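# Set the orange-labelled carton on the raised block

## Task

Place the carton that has the orange label on top of the raised block so that no part of it extends beyond the blue tape outline. It has to stay there without the robot supporting it, and the robot must release it and pull away before finishing.

## Robot and tools

ROBOT. Two six-joint FANUC CRX-style arms, left_arm and right_arm. Each has a suction cup instead of fingers and a fisheye wrist camera: cam_left_wrist and cam_right_wrist, both 504x504 pixels. Base positions in the scene frame: left_arm at (-0.003, +0.458, 0) m with quat_wxyz (+0.997, 0, 0, -0.077), and right_arm at (-0.047, -0.474, 0) m with quat_wxyz (+0.999, 0, 0, +0.052).

FRAME. Every pose uses one scene frame. Its origin is on the table surface halfway between the arms. +z is up, +x points out over the table, and left_arm sits on the +y side. The words left and right are arm names only, not sides of a camera image. The controlled point on each arm is its cup point, the centre of the suction rim. The cup opens along that point's own +z axis. About 4 cm behind the rim the tool gets wider, sticking out up to about 9 cm sideways, so leave room around it.

ROW FORMAT. Every motion command is a row of 16 plain numbers. The first 8 are for left_arm: x, y, z in metres, then qw, qx, qy, qz (w first), then suction. The last 8 repeat that for right_arm. Position and quaternion form an absolute target pose for the cup point in the scene frame, not an offset. Suction runs from -1 to 1: above 0.01 turns it on, 0.01 or below turns it off, and it stays at whatever was last sent. For an arm that should stay put, send its exact last reported position and quaternion plus its current suction value in every row. A 0 there switches suction off.

execute_actions. Argument actions is a list holding at most one item. An empty list only returns the current state. {"rows": [...], "steps": n} runs 1 to 15 steps of 1/30 s each (15 if steps is omitted). Each row is used for one step, and the last row repeats if there are fewer rows than steps. {"steps": n} alone is a wait of up to 300 steps, counted from the previous result, so your reply time uses up part of it. The optional pictures boolean decides whether images are returned. A target more than 0.6 m from the arm's last reported position along any cup-point axis makes the call refused, and nothing is sent.

MOTION LIMITS. On each step the commanded pose is clipped to within 70 mm and 16 degrees of the measured pose. When an action ends, the arm only continues to its last clipped pose, so a distant target needs several calls. Read the reported pose each time. If position and orientation conflict, position wins.

move. Argument target is one 16-number row of absolute poses, as above. speed is the top path speed in m/s, from 0.002 to 0.5 (default 0.25); turning is capped at twice that value in rad/s. Each cup point follows a straight line, and both arms finish together in 0.5 to 10 s. The motion does not avoid obstacles or the other arm. The arm may lag, stray, or exceed the speed, especially when nearly straight. The result adds a move: line giving how the move ended (done, off_target, moving, held, fault) and the limits that acted. limits=paced means the target was clipped. limits=held means some steps were blocked, and the arm may then jump quickly. The result also gives each cup point's distance to its target.

wait. Argument seconds, from 0 to 10. It sends nothing new.

zoom_image. Arguments: camera (cam_left_wrist or cam_right_wrist) and region [x0, y0, x1, y1] in image pixels, with the origin at the top-left. The region can be at most 504 by 504.

read_manual returns only licence text. finished_scene takes the current scene number, cannot be undone, and reports whether the goal was met. A reply with no tool call ends the session.

RESULTS. The state line lists each arm's cup point position and quaternion. The printed position can be off a little, more so at long reach. suction_measured stays near 0 without a seal, settles at 0.83 or more on an airtight face, and is lower when air leaks in. part_present becomes 1 at 0.50 and goes back to 0 below 0.45. Flange force is a noisy estimate of outside force and includes the weight of anything held; "no reading" means no estimate is available. A "pose unreachable" line or HELD marks mean the clearance check changed or blocked commands. A Hand target line shows where each arm is now heading. MOTOR HOT warns of overheating, and OVER-TEMPERATURE FAULT means the brakes are on until the motors cool.

GRIPPING. The rim is 36 mm across. Press it flat onto a smooth face of the carton so it touches all the way round, away from edges, seams and holes, then watch suction_measured. Under vacuum the cup shortens, so the held object sits up to about 12 mm nearer the tool. To release, lower the carton until it rests on the block, switch suction off, then lift more than 15 mm away. If the cup seals onto the table, switch suction off to free it.

AVOID. The arms are stiff. Commanding even slightly past a firm contact can trigger a fault. Contact torque at the load limit (140 N m waist, shoulder and elbow; 35.2 N m for the three wrist joints) or an outside force of 150 N stops that arm for 10 s and cancels the rest of the call. Approach contacts slowly and stop near the surface. Keep the arms from striking each other. Never push or drop anything off the table. Avoid drops, slips and slams. A loose object may sometimes get a brief outside shove.

TYPICAL ORDER. Look and zoom to find the orange-labelled carton, the raised block and its blue tape outline. Hover above the carton with the cup pointing down, descend gently with suction on and confirm the seal. Lift, carry it over the block, and lower it inside the outline. Turn suction off, retreat, check that the carton rests stably inside the tape, then call finished_scene.

Each tool is called after "Emit:" in YAML: its name, and indented under it one key for each argument.

## Session

Emit:
execute_actions:
  actions: []

Scene clock: 0.00 s of 5000.00 s.
left_arm: end_effector_position=(+0.4928, +0.3797, +0.3122) suction_measured=0.00 part_present=0 end_effector_quat_wxyz=(+0.002, -0.182, +0.983, -0.001) | right_arm: end_effector_position=(+0.4510, -0.4189, +0.3108) suction_measured=0.01 part_present=0 end_effector_quat_wxyz=(+0.000, +0.206, +0.979, +0.002)
Joint positions: left_arm=[ 0.262  0.133  0.195  0.002 -1.629  0.258] | right_arm=[ 0.266  0.131  0.191 -0.003 -1.629 -0.785]
Joint velocities: left_arm=[ 0.  0.  0.  0. -0.  0.] | right_arm=[ 0.002  0.001 -0.001  0.001 -0.    -0.   ]
Flange force (N, the push that the arm receives, along the end effector's own x y z axes): no reading
Hand target (left_arm): +0.493, +0.380, +0.312; +0.002, -0.182, +0.983, -0.001
Hand target (right_arm): +0.451, -0.419, +0.311; +0.000, +0.206, +0.979, +0.002

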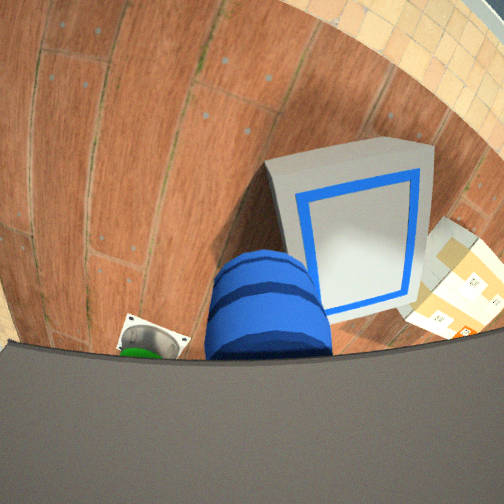

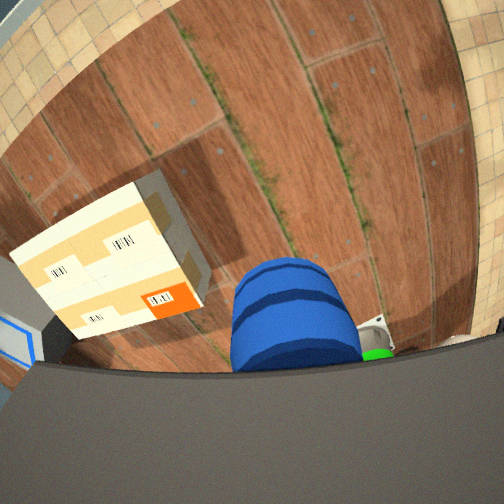

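Emit:
move:
  target: [0.4,-0.05,0.4,0,0,1,0,0,0.3,-0.65,0.31,0,0.206,0.979,0,0]

Emit:
move:
  target: [0.36,-0.2,0.3,0,0,1,0,0,0.3,-0.65,0.31,0,0.206,0.979,0,0]

Scene clock: 6.83 s of 5000.00 s.
left_arm: end_effector_position=(+0.3982, -0.0507, +0.3995) suction_measured=0.00 part_present=0 end_effector_quat_wxyz=(-0.001, +0.000, +1.000, -0.001) | right_arm: end_effector_position=(+0.3013, -0.6508, +0.3100) suction_measured=0.01 part_present=0 end_effector_quat_wxyz=(+0.001, +0.206, +0.979, -0.000)
Joint positions: left_arm=[-0.544  0.664  1.14   0.004 -2.047  0.7  ] | right_arm=[-0.235 -0.152 -0.092  0.001 -1.629 -0.284]
Joint velocities: left_arm=[-0.002  0.019  0.032 -0.003 -0.021  0.001] | right_arm=[ 0.001  0.    -0.    -0.001 -0.     0.001]
Flange force (N, the push that the arm receives, along the end effector's own x y z axes): left_arm=no reading | right_arm=[-7.0 1.3 -4.1]
Hand target (left_arm): +0.398, -0.051, +0.400; -0.001, +0.000, +1.000, -0.001
Hand target (right_arm): +0.301, -0.651, +0.310; +0.001, +0.206, +0.979, -0.000
Off the commanded pose (left_arm): 0.002 m, 0 deg.
Off the commanded pose (right_arm): 0.002 m, 0 deg.
After step 90, 1.40 s passed at rest.
move: done

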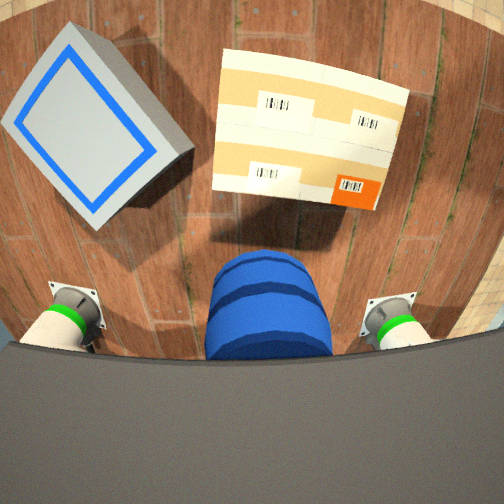

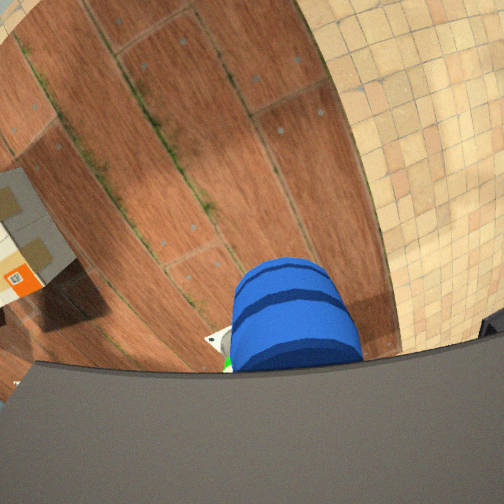

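Scene clock: 8.17 s of 5000.00 s.
left_arm: end_effector_position=(+0.3588, -0.1988, +0.2993) suction_measured=0.00 part_present=0 end_effector_quat_wxyz=(+0.008, +0.000, +1.000, -0.016) | right_arm: end_effector_position=(+0.3000, -0.6500, +0.3100) suction_measured=0.01 part_present=0 end_effector_quat_wxyz=(-0.000, +0.206, +0.979, +0.000)
Joint positions: left_arm=[-0.735  1.032  1.538  0.008 -2.042  0.894] | right_arm=[-0.234 -0.154 -0.094 -0.    -1.631 -0.286]
Joint velocities: left_arm=[-0.     0.003  0.006  0.    -0.     0.001] | right_arm=[ 0.     0.     0.    -0.003  0.001 -0.002]
Flange force (N, the push that the arm receives, along the end effector's own x y z axes): left_arm=no reading | right_arm=[-3.6 -0.9 -1.5]
Hand target (left_arm): +0.359, -0.199, +0.299; +0.008, +0.000, +1.000, -0.016
Hand target (right_arm): +0.300, -0.650, +0.310; -0.000, +0.206, +0.979, +0.000
Off the commanded pose (left_arm): 0.002 m, 2 deg.
Off the commanded pose (right_arm): 0.000 m, 0 deg.
elbow stopped short (left arm): the move would have taken joint 3 (elbow) straighter than the controller allows; a more bent joint 3 avoids this.
move: done

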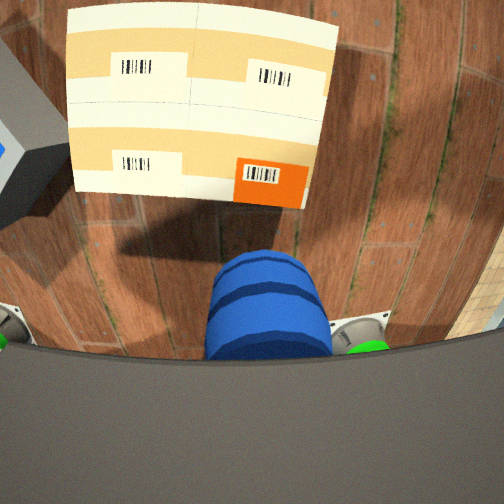

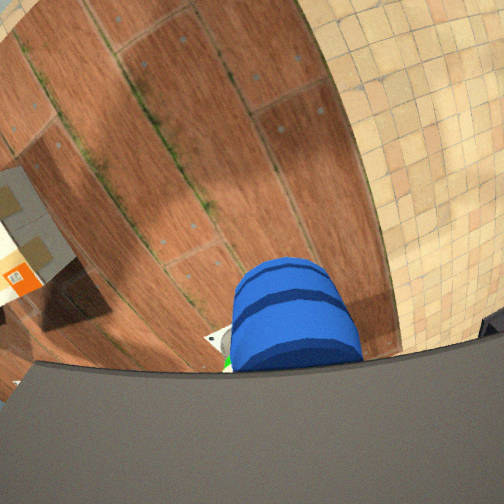

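Emit:
move:
  target: [0.377,-0.19,0.17,0,0,1,0,1,0.3,-0.65,0.31,0,0.206,0.979,0,0]
  speed: 0.15

Scene clock: 12.43 s of 5000.00 s.
left_arm: end_effector_position=(+0.3772, -0.1904, +0.1702) suction_measured=0.00 part_present=0 end_effector_quat_wxyz=(-0.000, -0.000, +1.000, -0.000) | right_arm: end_effector_position=(+0.3000, -0.6500, +0.3100) suction_measured=0.01 part_present=0 end_effector_quat_wxyz=(-0.000, +0.206, +0.979, +0.000)
Joint positions: left_arm=[-0.712  0.861  0.917  0.    -1.627  0.867] | right_arm=[-0.233 -0.154 -0.094 -0.    -1.631 -0.286]
Joint velocities: left_arm=[ 0.001 -0.003 -0.008  0.001  0.008 -0.   ] | right_arm=[-0.001 -0.    -0.002 -0.001 -0.     0.002]
Flange force (N, the push that the arm receives, along the end effector's own x y z axes): left_arm=no reading | right_arm=[-6.0 0.2 -3.5]
Hand target (left_arm): +0.377, -0.190, +0.170; -0.000, -0.000, +1.000, -0.000
Hand target (right_arm): +0.300, -0.650, +0.310; -0.000, +0.206, +0.979, +0.000
Off the commanded pose (left_arm): 0.000 m, 0 deg.
Off the commanded pose (right_arm): 0.000 m, 0 deg.
move: done

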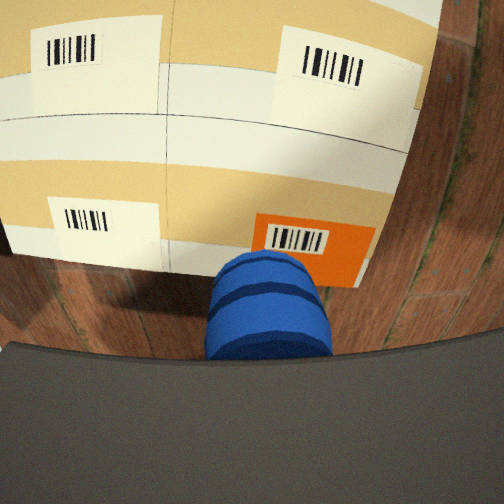

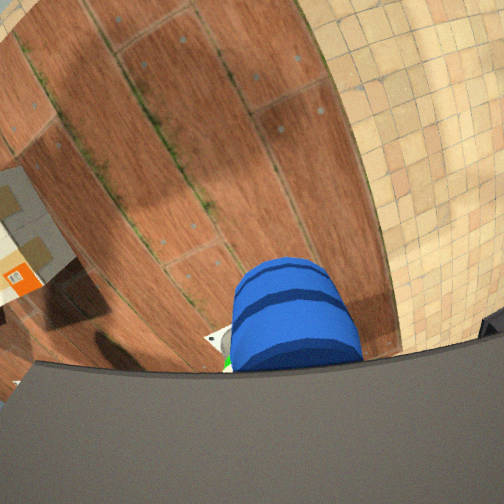

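Emit:
move:
  target: [0.386,-0.2,0.108,0,0,1,0,1,0.3,-0.65,0.31,0,0.206,0.979,0,0]
  speed: 0.04

Scene clock: 16.40 s of 5000.00 s.
left_arm: end_effector_position=(+0.3860, -0.2000, +0.1081) suction_measured=0.00 part_present=0 end_effector_quat_wxyz=(+0.000, -0.000, +1.000, +0.000) | right_arm: end_effector_position=(+0.3000, -0.6500, +0.3100) suction_measured=0.01 part_present=0 end_effector_quat_wxyz=(-0.000, +0.206, +0.979, +0.000)
Joint positions: left_arm=[-0.711  0.91   0.858 -0.    -1.519  0.866] | right_arm=[-0.233 -0.154 -0.094 -0.    -1.631 -0.286]
Joint velocities: left_arm=[-0.001 -0.    -0.001  0.001  0.002 -0.001] | right_arm=[-0.     0.     0.001  0.002  0.     0.001]
Flange force (N, the push that the arm receives, along the end effector's own x y z axes): left_arm=[-19.0 -27.6 -4.5] | right_arm=[-2.7 -0.5 -2.0]
Hand target (left_arm): +0.386, -0.200, +0.108; +0.000, -0.000, +1.000, +0.000
Hand target (right_arm): +0.300, -0.650, +0.310; -0.000, +0.206, +0.979, +0.000
Off the commanded pose (left_arm): 0.000 m, 0 deg.
Off the commanded pose (right_arm): 0.000 m, 0 deg.
move: done

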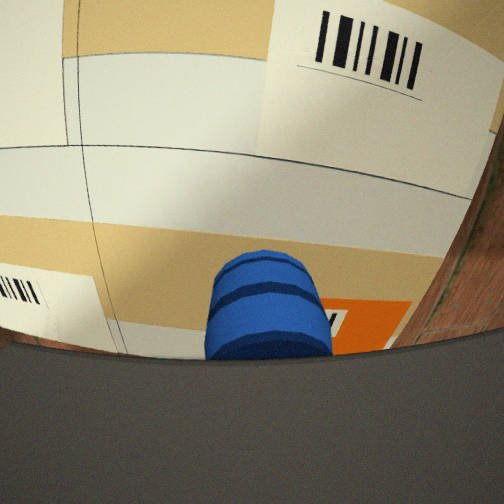

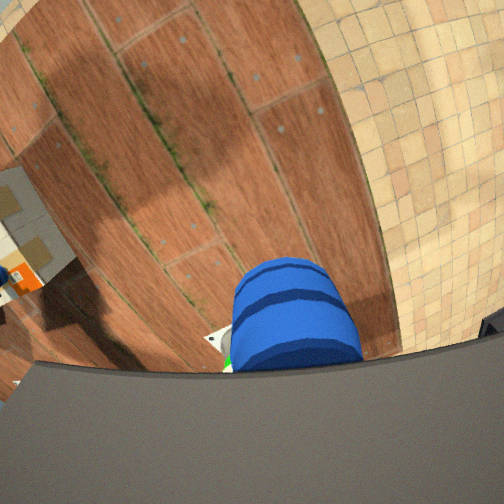

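Emit:
move:
  target: [0.386,-0.203,0.097,0,0,1,0,1,0.3,-0.65,0.31,0,0.206,0.979,0,0]
  speed: 0.02

Scene clock: 19.73 s of 5000.00 s.
left_arm: end_effector_position=(+0.3860, -0.2030, +0.0971) suction_measured=0.98 part_present=1 end_effector_quat_wxyz=(+0.000, -0.000, +1.000, +0.000) | right_arm: end_effector_position=(+0.3000, -0.6500, +0.3100) suction_measured=0.01 part_present=0 end_effector_quat_wxyz=(-0.000, +0.206, +0.979, -0.000)
Joint positions: left_arm=[-0.714  0.923  0.854 -0.    -1.502  0.869] | right_arm=[-0.233 -0.154 -0.094  0.    -1.631 -0.286]
Joint velocities: left_arm=[-0.     0.001 -0.    -0.     0.002  0.   ] | right_arm=[-0.     0.001  0.001  0.    -0.    -0.001]
Flange force (N, the push that the arm receives, along the end effector's own x y z axes): left_arm=[-13.1 -17.8 4.2] | right_arm=[-2.3 -1.6 -1.7]
Hand target (left_arm): +0.386, -0.203, +0.097; -0.000, -0.000, +1.000, +0.000
Hand target (right_arm): +0.300, -0.650, +0.310; -0.000, +0.206, +0.979, -0.000
Off the commanded pose (left_arm): 0.000 m, 0 deg.
Off the commanded pose (right_arm): 0.000 m, 0 deg.
move: done

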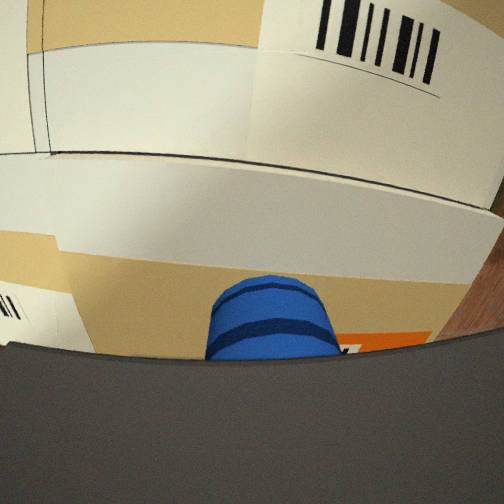

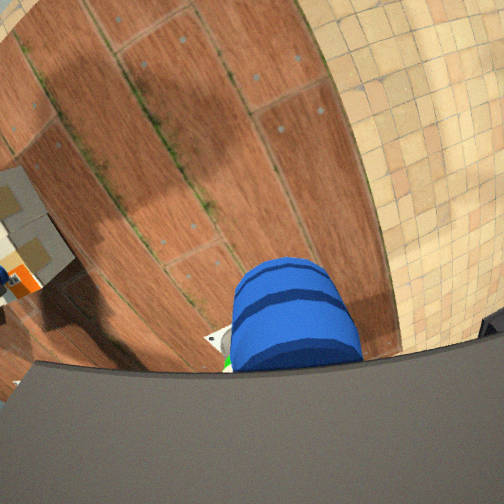

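Emit:
move:
  target: [0.383,-0.203,0.225,0,0,1,0,1,0.3,-0.65,0.31,0,0.206,0.979,0,0]
  speed: 0.1

Emit:
move:
  target: [0.39,-0.08,0.29,0,0.1,0.995,0,1,0.3,-0.65,0.31,0,0.206,0.979,0,0]
  speed: 0.2

Emit:
move:
  target: [0.455,0.207,0.29,0,0.407,0.914,0,1,0.5,-0.12,0.36,0,0.707,0.707,0,0]

Emit:
move:
  target: [0.455,0.207,0.25,0,0.407,0.914,0,1,0.5,-0.12,0.36,0,0.707,0.707,0,0]
  speed: 0.04

Scene clock: 27.10 s of 5000.00 s.
left_arm: end_effector_position=(+0.3828, -0.2028, +0.2249) suction_measured=0.99 part_present=1 end_effector_quat_wxyz=(+0.000, +0.000, +1.000, -0.000) | right_arm: end_effector_position=(+0.3000, -0.6500, +0.3100) suction_measured=0.01 part_present=0 end_effector_quat_wxyz=(-0.000, +0.206, +0.979, -0.000)
Joint positions: left_arm=[-0.717  0.978  1.253  0.    -1.846  0.871] | right_arm=[-0.233 -0.154 -0.094  0.    -1.631 -0.286]
Joint velocities: left_arm=[-0.001  0.014  0.029 -0.003 -0.018  0.   ] | right_arm=[-0.     0.001 -0.     0.001  0.002 -0.001]
Flange force (N, the push that the arm receives, along the end effector's own x y z axes): left_arm=no reading | right_arm=[1.9 -1.3 -0.9]
Hand target (left_arm): +0.383, -0.203, +0.225; +0.000, +0.000, +1.000, -0.000
Hand target (right_arm): +0.300, -0.650, +0.310; -0.000, +0.206, +0.979, -0.000
Off the commanded pose (left_arm): 0.000 m, 0 deg.
Off the commanded pose (right_arm): 0.000 m, 0 deg.
After step 90, 2.67 s passed at rest.
move: done

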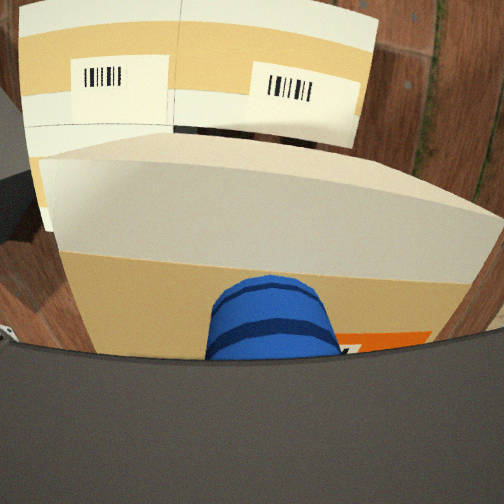

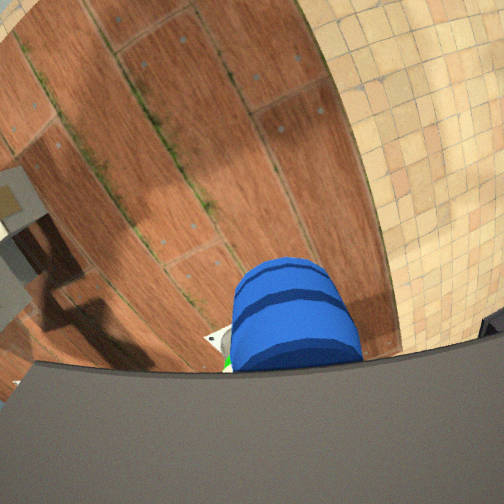

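Scene clock: 28.30 s of 5000.00 s.
left_arm: end_effector_position=(+0.3905, -0.0802, +0.2901) suction_measured=0.99 part_present=1 end_effector_quat_wxyz=(+0.000, +0.100, +0.995, +0.000) | right_arm: end_effector_position=(+0.3000, -0.6500, +0.3100) suction_measured=0.01 part_present=0 end_effector_quat_wxyz=(-0.000, +0.206, +0.979, -0.000)
Joint positions: left_arm=[-0.589  0.595  0.763 -0.001 -1.738  0.543] | right_arm=[-0.233 -0.154 -0.094  0.    -1.631 -0.286]
Joint velocities: left_arm=[ 0.002 -0.005 -0.007  0.002  0.005 -0.003] | right_arm=[ 0.     0.001  0.003 -0.     0.001  0.001]
Flange force (N, the push that the arm receives, along the end effector's own x y z axes): left_arm=[-15.7 -11.1 -1.9] | right_arm=[-3.4 -0.2 -3.8]
Hand target (left_arm): +0.391, -0.080, +0.290; +0.000, +0.100, +0.995, +0.000
Hand target (right_arm): +0.300, -0.650, +0.310; -0.000, +0.206, +0.979, -0.000
Off the commanded pose (left_arm): 0.001 m, 0 deg.
Off the commanded pose (right_arm): 0.000 m, 0 deg.
move: done

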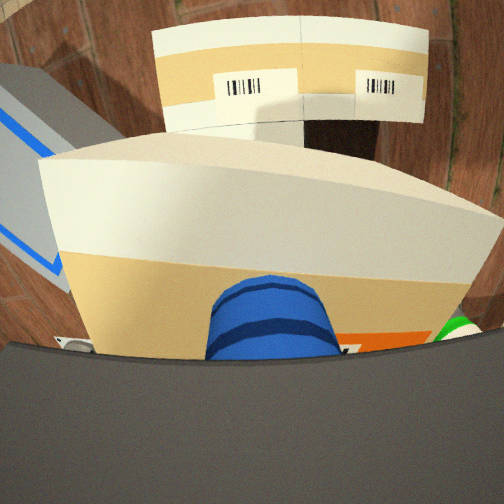

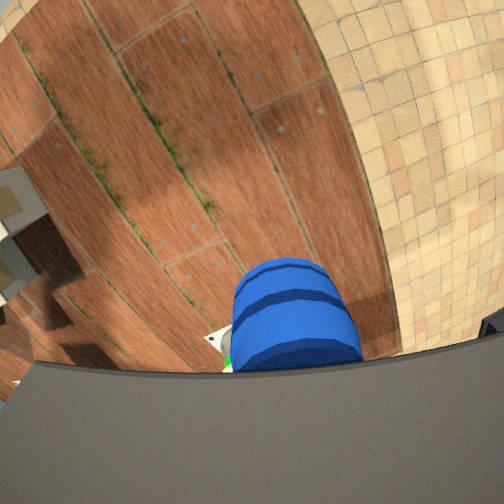

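Scene clock: 31.23 s of 5000.00 s.
left_arm: end_effector_position=(+0.4562, +0.2074, +0.2903) suction_measured=0.99 part_present=1 end_effector_quat_wxyz=(+0.001, +0.407, +0.914, +0.001) | right_arm: end_effector_position=(+0.4972, -0.1188, +0.3600) suction_measured=0.01 part_present=0 end_effector_quat_wxyz=(-0.001, +0.707, +0.707, -0.001)
Joint positions: left_arm=[-0.094  0.188  0.208 -0.001 -1.589 -0.588] | right_arm=[ 0.674  0.599  0.937 -0.003 -1.91  -2.349]
Joint velocities: left_arm=[ 0.001  0.     0.     0.     0.    -0.001] | right_arm=[-0.003  0.013  0.02  -0.002 -0.015 -0.002]
Flange force (N, the push that the arm receives, along the end effector's own x y z axes): left_arm=[-8.2 6.0 2.9] | right_arm=no reading
Hand target (left_arm): +0.456, +0.207, +0.290; +0.001, +0.407, +0.914, +0.001
Hand target (right_arm): +0.497, -0.119, +0.360; -0.001, +0.707, +0.707, -0.001
Off the commanded pose (left_arm): 0.001 m, 0 deg.
Off the commanded pose (right_arm): 0.003 m, 0 deg.
move: done

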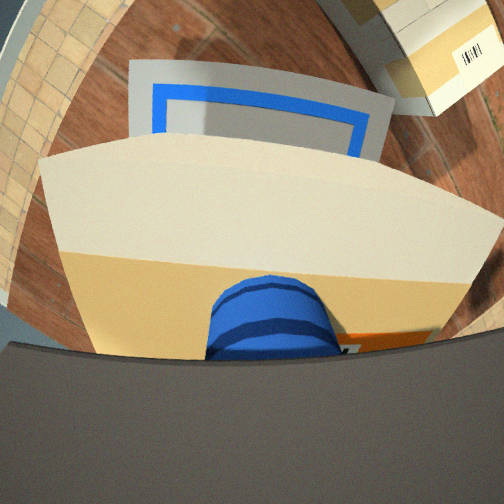

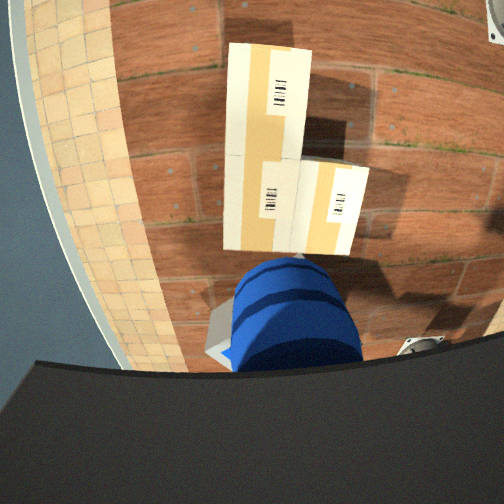

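Scene clock: 32.53 s of 5000.00 s.
left_arm: end_effector_position=(+0.4551, +0.2070, +0.2501) suction_measured=0.99 part_present=1 end_effector_quat_wxyz=(+0.000, +0.407, +0.914, +0.000) | right_arm: end_effector_position=(+0.5000, -0.1200, +0.3600) suction_measured=0.01 part_present=0 end_effector_quat_wxyz=(+0.000, +0.707, +0.707, +0.000)
Joint positions: left_arm=[-0.095  0.189  0.115 -0.    -1.497 -0.588] | right_arm=[ 0.671  0.603  0.943  0.    -1.911 -2.346]
Joint velocities: left_arm=[-0.     0.    -0.003  0.     0.003  0.   ] | right_arm=[ 0.001 -0.001 -0.    -0.    -0.001  0.001]
Flange force (N, the push that the arm receives, along the end effector's own x y z axes): left_arm=[-8.1 6.3 4.0] | right_arm=no reading
Hand target (left_arm): +0.455, +0.207, +0.250; +0.000, +0.407, +0.914, +0.000
Hand target (right_arm): +0.500, -0.120, +0.360; +0.000, +0.707, +0.707, +0.000
Off the commanded pose (left_arm): 0.000 m, 0 deg.
Off the commanded pose (right_arm): 0.000 m, 0 deg.
move: done

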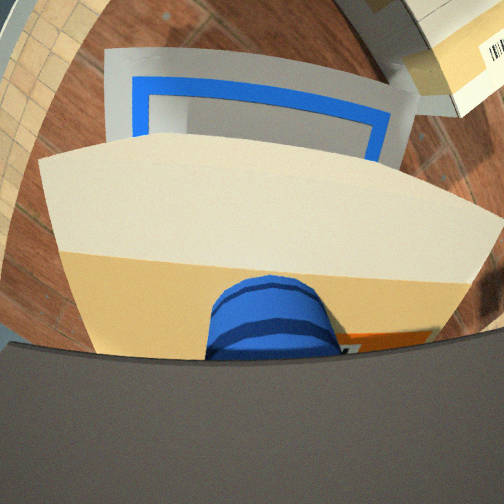

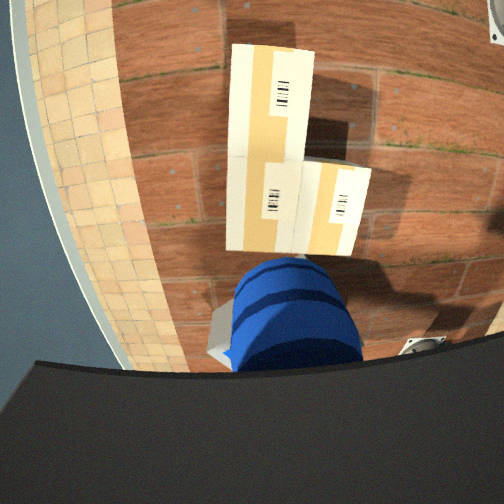

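Emit:
move:
  target: [0.463,0.198,0.228,0,0.407,0.914,0,1,0.5,-0.12,0.36,0,0.707,0.707,0,0]
  speed: 0.03

Emit:
move:
  target: [0.463,0.198,0.218,0,0.407,0.914,0,1,0.5,-0.12,0.36,0,0.707,0.707,0,0]
  speed: 0.015

Scene clock: 36.90 s of 5000.00 s.
left_arm: end_effector_position=(+0.4630, +0.1980, +0.2280) suction_measured=0.99 part_present=1 end_effector_quat_wxyz=(-0.000, +0.407, +0.914, -0.000) | right_arm: end_effector_position=(+0.5000, -0.1200, +0.3600) suction_measured=0.01 part_present=0 end_effector_quat_wxyz=(+0.000, +0.707, +0.707, -0.000)
Joint positions: left_arm=[-0.108  0.223  0.104  0.    -1.452 -0.575] | right_arm=[ 0.671  0.603  0.943  0.    -1.911 -2.346]
Joint velocities: left_arm=[ 0.     0.001 -0.    -0.     0.002  0.   ] | right_arm=[-0.     0.     0.003  0.003 -0.     0.001]
Flange force (N, the push that the arm receives, along the end effector's own x y z axes): left_arm=[-12.1 6.6 4.0] | right_arm=no reading
Hand target (left_arm): +0.463, +0.198, +0.228; -0.000, +0.407, +0.914, -0.000
Hand target (right_arm): +0.500, -0.120, +0.360; -0.000, +0.707, +0.707, -0.000
Off the commanded pose (left_arm): 0.000 m, 0 deg.
Off the commanded pose (right_arm): 0.000 m, 0 deg.
After step 90, 0.23 s passed at rest.
move: done

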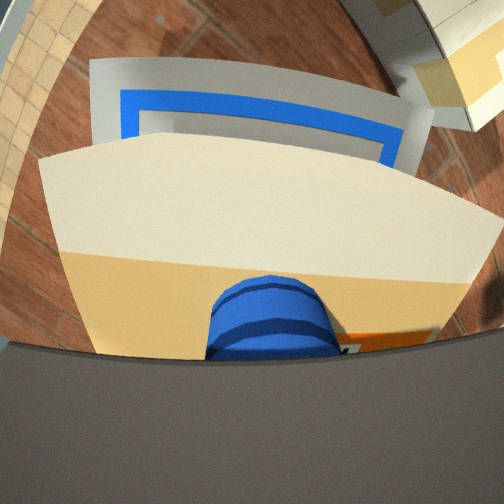

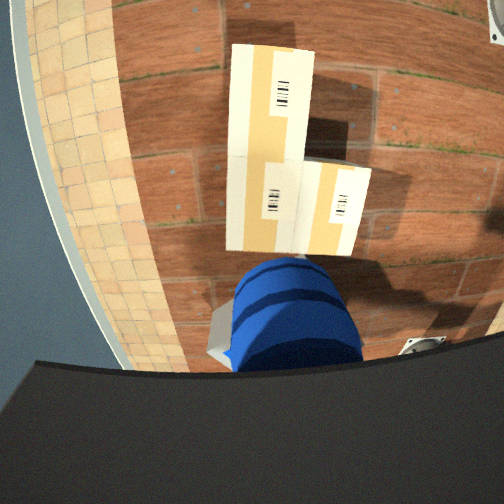

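Scene clock: 37.80 s of 5000.00 s.
left_arm: end_effector_position=(+0.4630, +0.1980, +0.2181) suction_measured=0.99 part_present=1 end_effector_quat_wxyz=(+0.000, +0.407, +0.914, -0.000) | right_arm: end_effector_position=(+0.5000, -0.1200, +0.3600) suction_measured=0.01 part_present=0 end_effector_quat_wxyz=(+0.000, +0.707, +0.707, -0.000)
Joint positions: left_arm=[-0.108  0.226  0.085  0.    -1.43  -0.575] | right_arm=[ 0.671  0.603  0.943  0.    -1.911 -2.346]
Joint velocities: left_arm=[ 0.     0.001 -0.002 -0.     0.003  0.001] | right_arm=[-0.001 -0.001  0.002  0.002 -0.     0.001]
Flange force (N, the push that the arm receives, along the end effector's own x y z axes): left_arm=[-9.3 6.7 3.1] | right_arm=no reading
Hand target (left_arm): +0.463, +0.198, +0.218; -0.000, +0.407, +0.914, +0.000
Hand target (right_arm): +0.500, -0.120, +0.360; +0.000, +0.707, +0.707, -0.000
Off the commanded pose (left_arm): 0.000 m, 0 deg.
Off the commanded pose (right_arm): 0.000 m, 0 deg.
move: done

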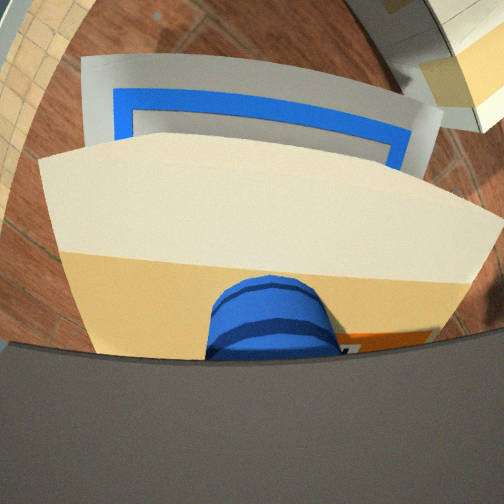

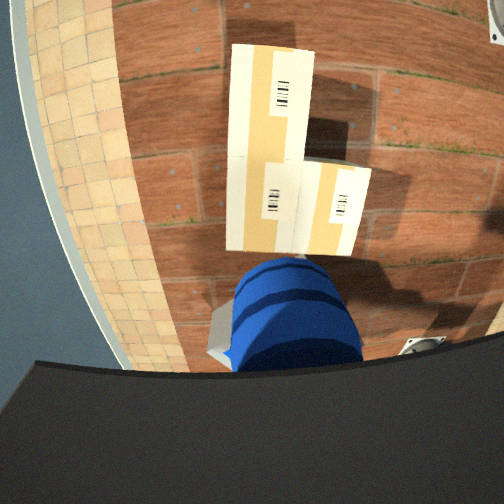

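Emit:
move:
  target: [0.463,0.198,0.211,0,0.407,0.914,0,1,0.5,-0.12,0.36,0,0.707,0.707,0,0]
  speed: 0.01

Scene clock: 40.17 s of 5000.00 s.
left_arm: end_effector_position=(+0.4630, +0.1980, +0.2111) suction_measured=0.99 part_present=1 end_effector_quat_wxyz=(-0.000, +0.407, +0.914, +0.000) | right_arm: end_effector_position=(+0.5000, -0.1200, +0.3600) suction_measured=0.01 part_present=0 end_effector_quat_wxyz=(-0.000, +0.707, +0.707, -0.000)
Joint positions: left_arm=[-0.108  0.228  0.071 -0.    -1.414 -0.575] | right_arm=[ 0.671  0.603  0.943  0.    -1.911 -2.346]
Joint velocities: left_arm=[-0.     0.    -0.001  0.     0.002  0.   ] | right_arm=[-0.    -0.    -0.     0.    -0.    -0.001]
Flange force (N, the push that the arm receives, along the end effector's own x y z axes): left_arm=[-10.3 7.2 4.1] | right_arm=no reading
Hand target (left_arm): +0.463, +0.198, +0.211; -0.000, +0.407, +0.914, +0.000
Hand target (right_arm): +0.500, -0.120, +0.360; +0.000, +0.707, +0.707, -0.000
Off the commanded pose (left_arm): 0.000 m, 0 deg.
Off the commanded pose (right_arm): 0.000 m, 0 deg.
move: done

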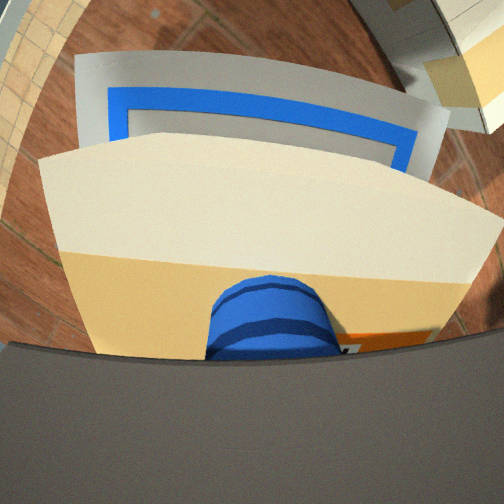

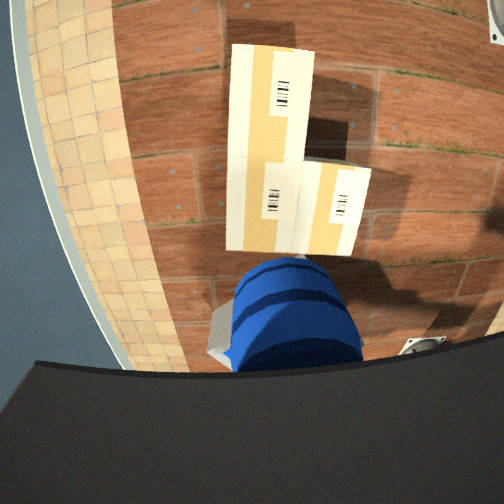

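Emit:
move:
  target: [0.463,0.198,0.205,0,0.407,0.914,0,1,0.5,-0.12,0.36,0,0.707,0.707,0,0]
  speed: 0.01

Scene clock: 54.47 s of 5000.00 s.
left_arm: end_effector_position=(+0.4639, +0.1972, +0.2088) suction_measured=0.99 part_present=1 end_effector_quat_wxyz=(+0.003, +0.407, +0.914, -0.001) | right_arm: end_effector_position=(+0.5000, -0.1200, +0.3600) suction_measured=0.01 part_present=0 end_effector_quat_wxyz=(-0.000, +0.707, +0.707, +0.000)
Joint positions: left_arm=[-0.108  0.228  0.065  0.002 -1.402 -0.575] | right_arm=[ 0.671  0.603  0.943 -0.    -1.911 -2.346]
Joint velocities: left_arm=[ 0.001 -0.     0.    -0.    -0.    -0.   ] | right_arm=[ 0.002 -0.    -0.    -0.001  0.     0.001]
Flange force (N, the push that the arm receives, along the end effector's own x y z axes): left_arm=[-3.0 3.3 -27.4] | right_arm=no reading
Hand target (left_arm): +0.464, +0.197, +0.209; +0.003, +0.407, +0.914, -0.001
Hand target (right_arm): +0.500, -0.120, +0.360; +0.000, +0.707, +0.707, -0.000
Off the commanded pose (left_arm): 0.004 m, 0 deg.
Off the commanded pose (right_arm): 0.000 m, 0 deg.
FORCE FAULT: contact force on the left arm reached its limit, and that arm stopped for 10 seconds. The contact can be on any part of that arm, not only on its tool. That arm's remaining commands of this call were not run. That arm holds still and accepts commands again. Move the arm away from the contact; if what it grips holds it there, let go first. Pushing or pulling that hard again can fault the arm again.
After step 90, 0.60 s passed at rest.
move: fault (left_arm)

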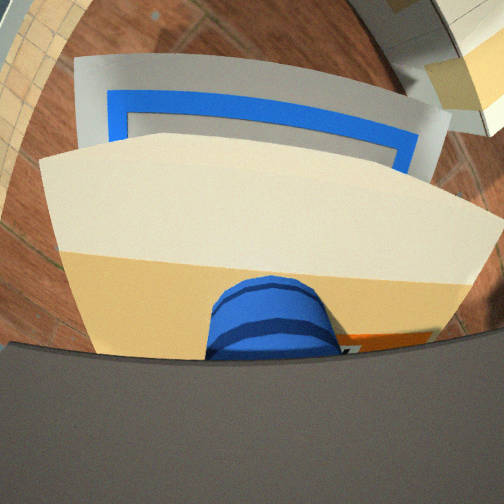

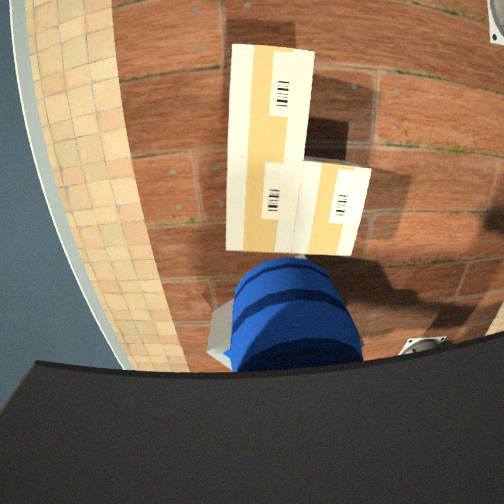

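Emit:
move:
  target: [0.464,0.197,0.21,0,0.407,0.914,0,0,0.5,-0.12,0.36,0,0.707,0.707,0,0]

Emit:
move:
  target: [0.42,0.25,0.38,0,0.407,0.914,0,0,0.5,-0.12,0.36,0,0.707,0.707,0,0]

Scene clock: 57.53 s of 5000.00 s.
left_arm: end_effector_position=(+0.4640, +0.1970, +0.2100) suction_measured=0.00 part_present=0 end_effector_quat_wxyz=(+0.000, +0.407, +0.914, -0.000) | right_arm: end_effector_position=(+0.5000, -0.1200, +0.3600) suction_measured=0.01 part_present=0 end_effector_quat_wxyz=(+0.000, +0.707, +0.707, +0.000)
Joint positions: left_arm=[-0.109  0.232  0.073  0.    -1.412 -0.574] | right_arm=[ 0.671  0.603  0.943  0.    -1.911 -2.346]
Joint velocities: left_arm=[-0.001  0.002  0.001 -0.    -0.001  0.001] | right_arm=[ 0.     0.001 -0.002  0.002  0.     0.   ]
Flange force (N, the push that the arm receives, along the end effector's own x y z axes): left_arm=[-5.2 4.5 -14.6] | right_arm=no reading
Hand target (left_arm): +0.464, +0.197, +0.210; -0.000, +0.407, +0.914, -0.000
Hand target (right_arm): +0.500, -0.120, +0.360; -0.000, +0.707, +0.707, -0.000
Off the commanded pose (left_arm): 0.000 m, 0 deg.
Off the commanded pose (right_arm): 0.000 m, 0 deg.
move: done

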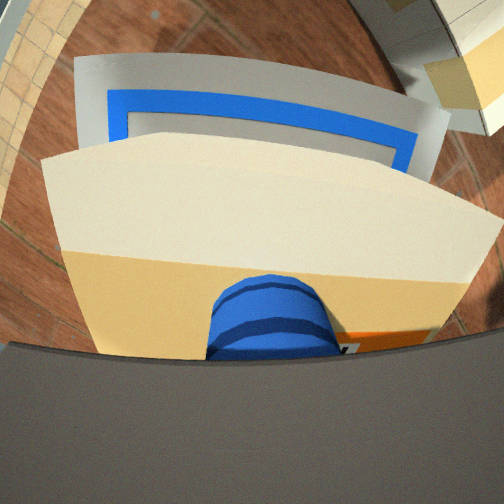

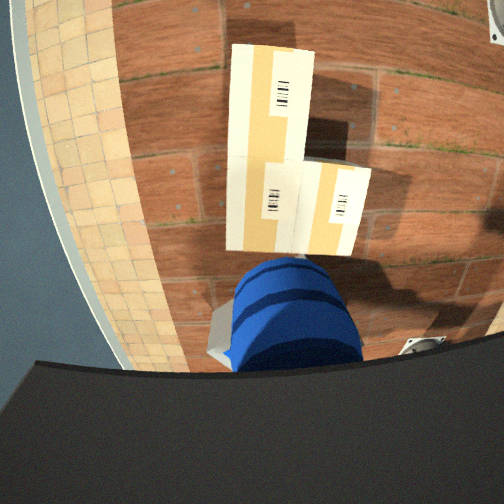

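Scene clock: 58.80 s of 5000.00 s.
left_arm: end_effector_position=(+0.4198, +0.2502, +0.3803) suction_measured=0.00 part_present=0 end_effector_quat_wxyz=(+0.000, +0.407, +0.913, +0.000) | right_arm: end_effector_position=(+0.5000, -0.1200, +0.3600) suction_measured=0.01 part_present=0 end_effector_quat_wxyz=(-0.000, +0.707, +0.707, +0.000)
Joint positions: left_arm=[-0.022  0.08   0.297 -0.    -1.787 -0.662] | right_arm=[ 0.671  0.603  0.943 -0.    -1.911 -2.346]
Joint velocities: left_arm=[ 0.001  0.001  0.003 -0.001 -0.002  0.   ] | right_arm=[ 0.     0.001 -0.    -0.    -0.001  0.001]
Flange force (N, the push that the arm receives, along the end effector's own x y z axes): left_arm=[-7.6 7.5 -7.7] | right_arm=no reading
Hand target (left_arm): +0.420, +0.250, +0.380; +0.000, +0.407, +0.913, +0.000
Hand target (right_arm): +0.500, -0.120, +0.360; -0.000, +0.707, +0.707, -0.000
Off the commanded pose (left_arm): 0.000 m, 0 deg.
Off the commanded pose (right_arm): 0.000 m, 0 deg.
move: done

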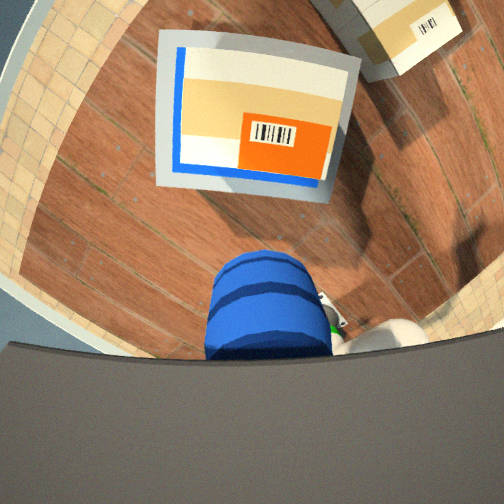

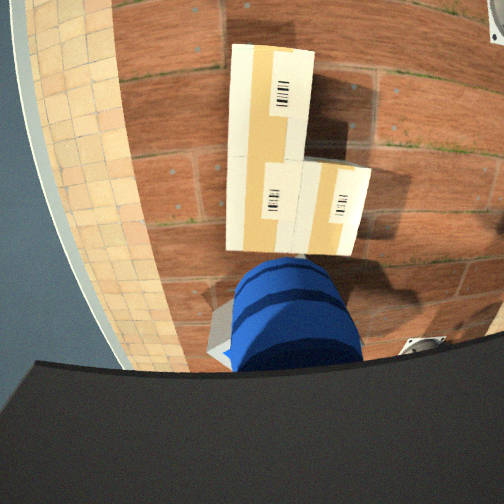

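Emit:
finished_scene:
  scene: 1

The scene is finished: the task was done.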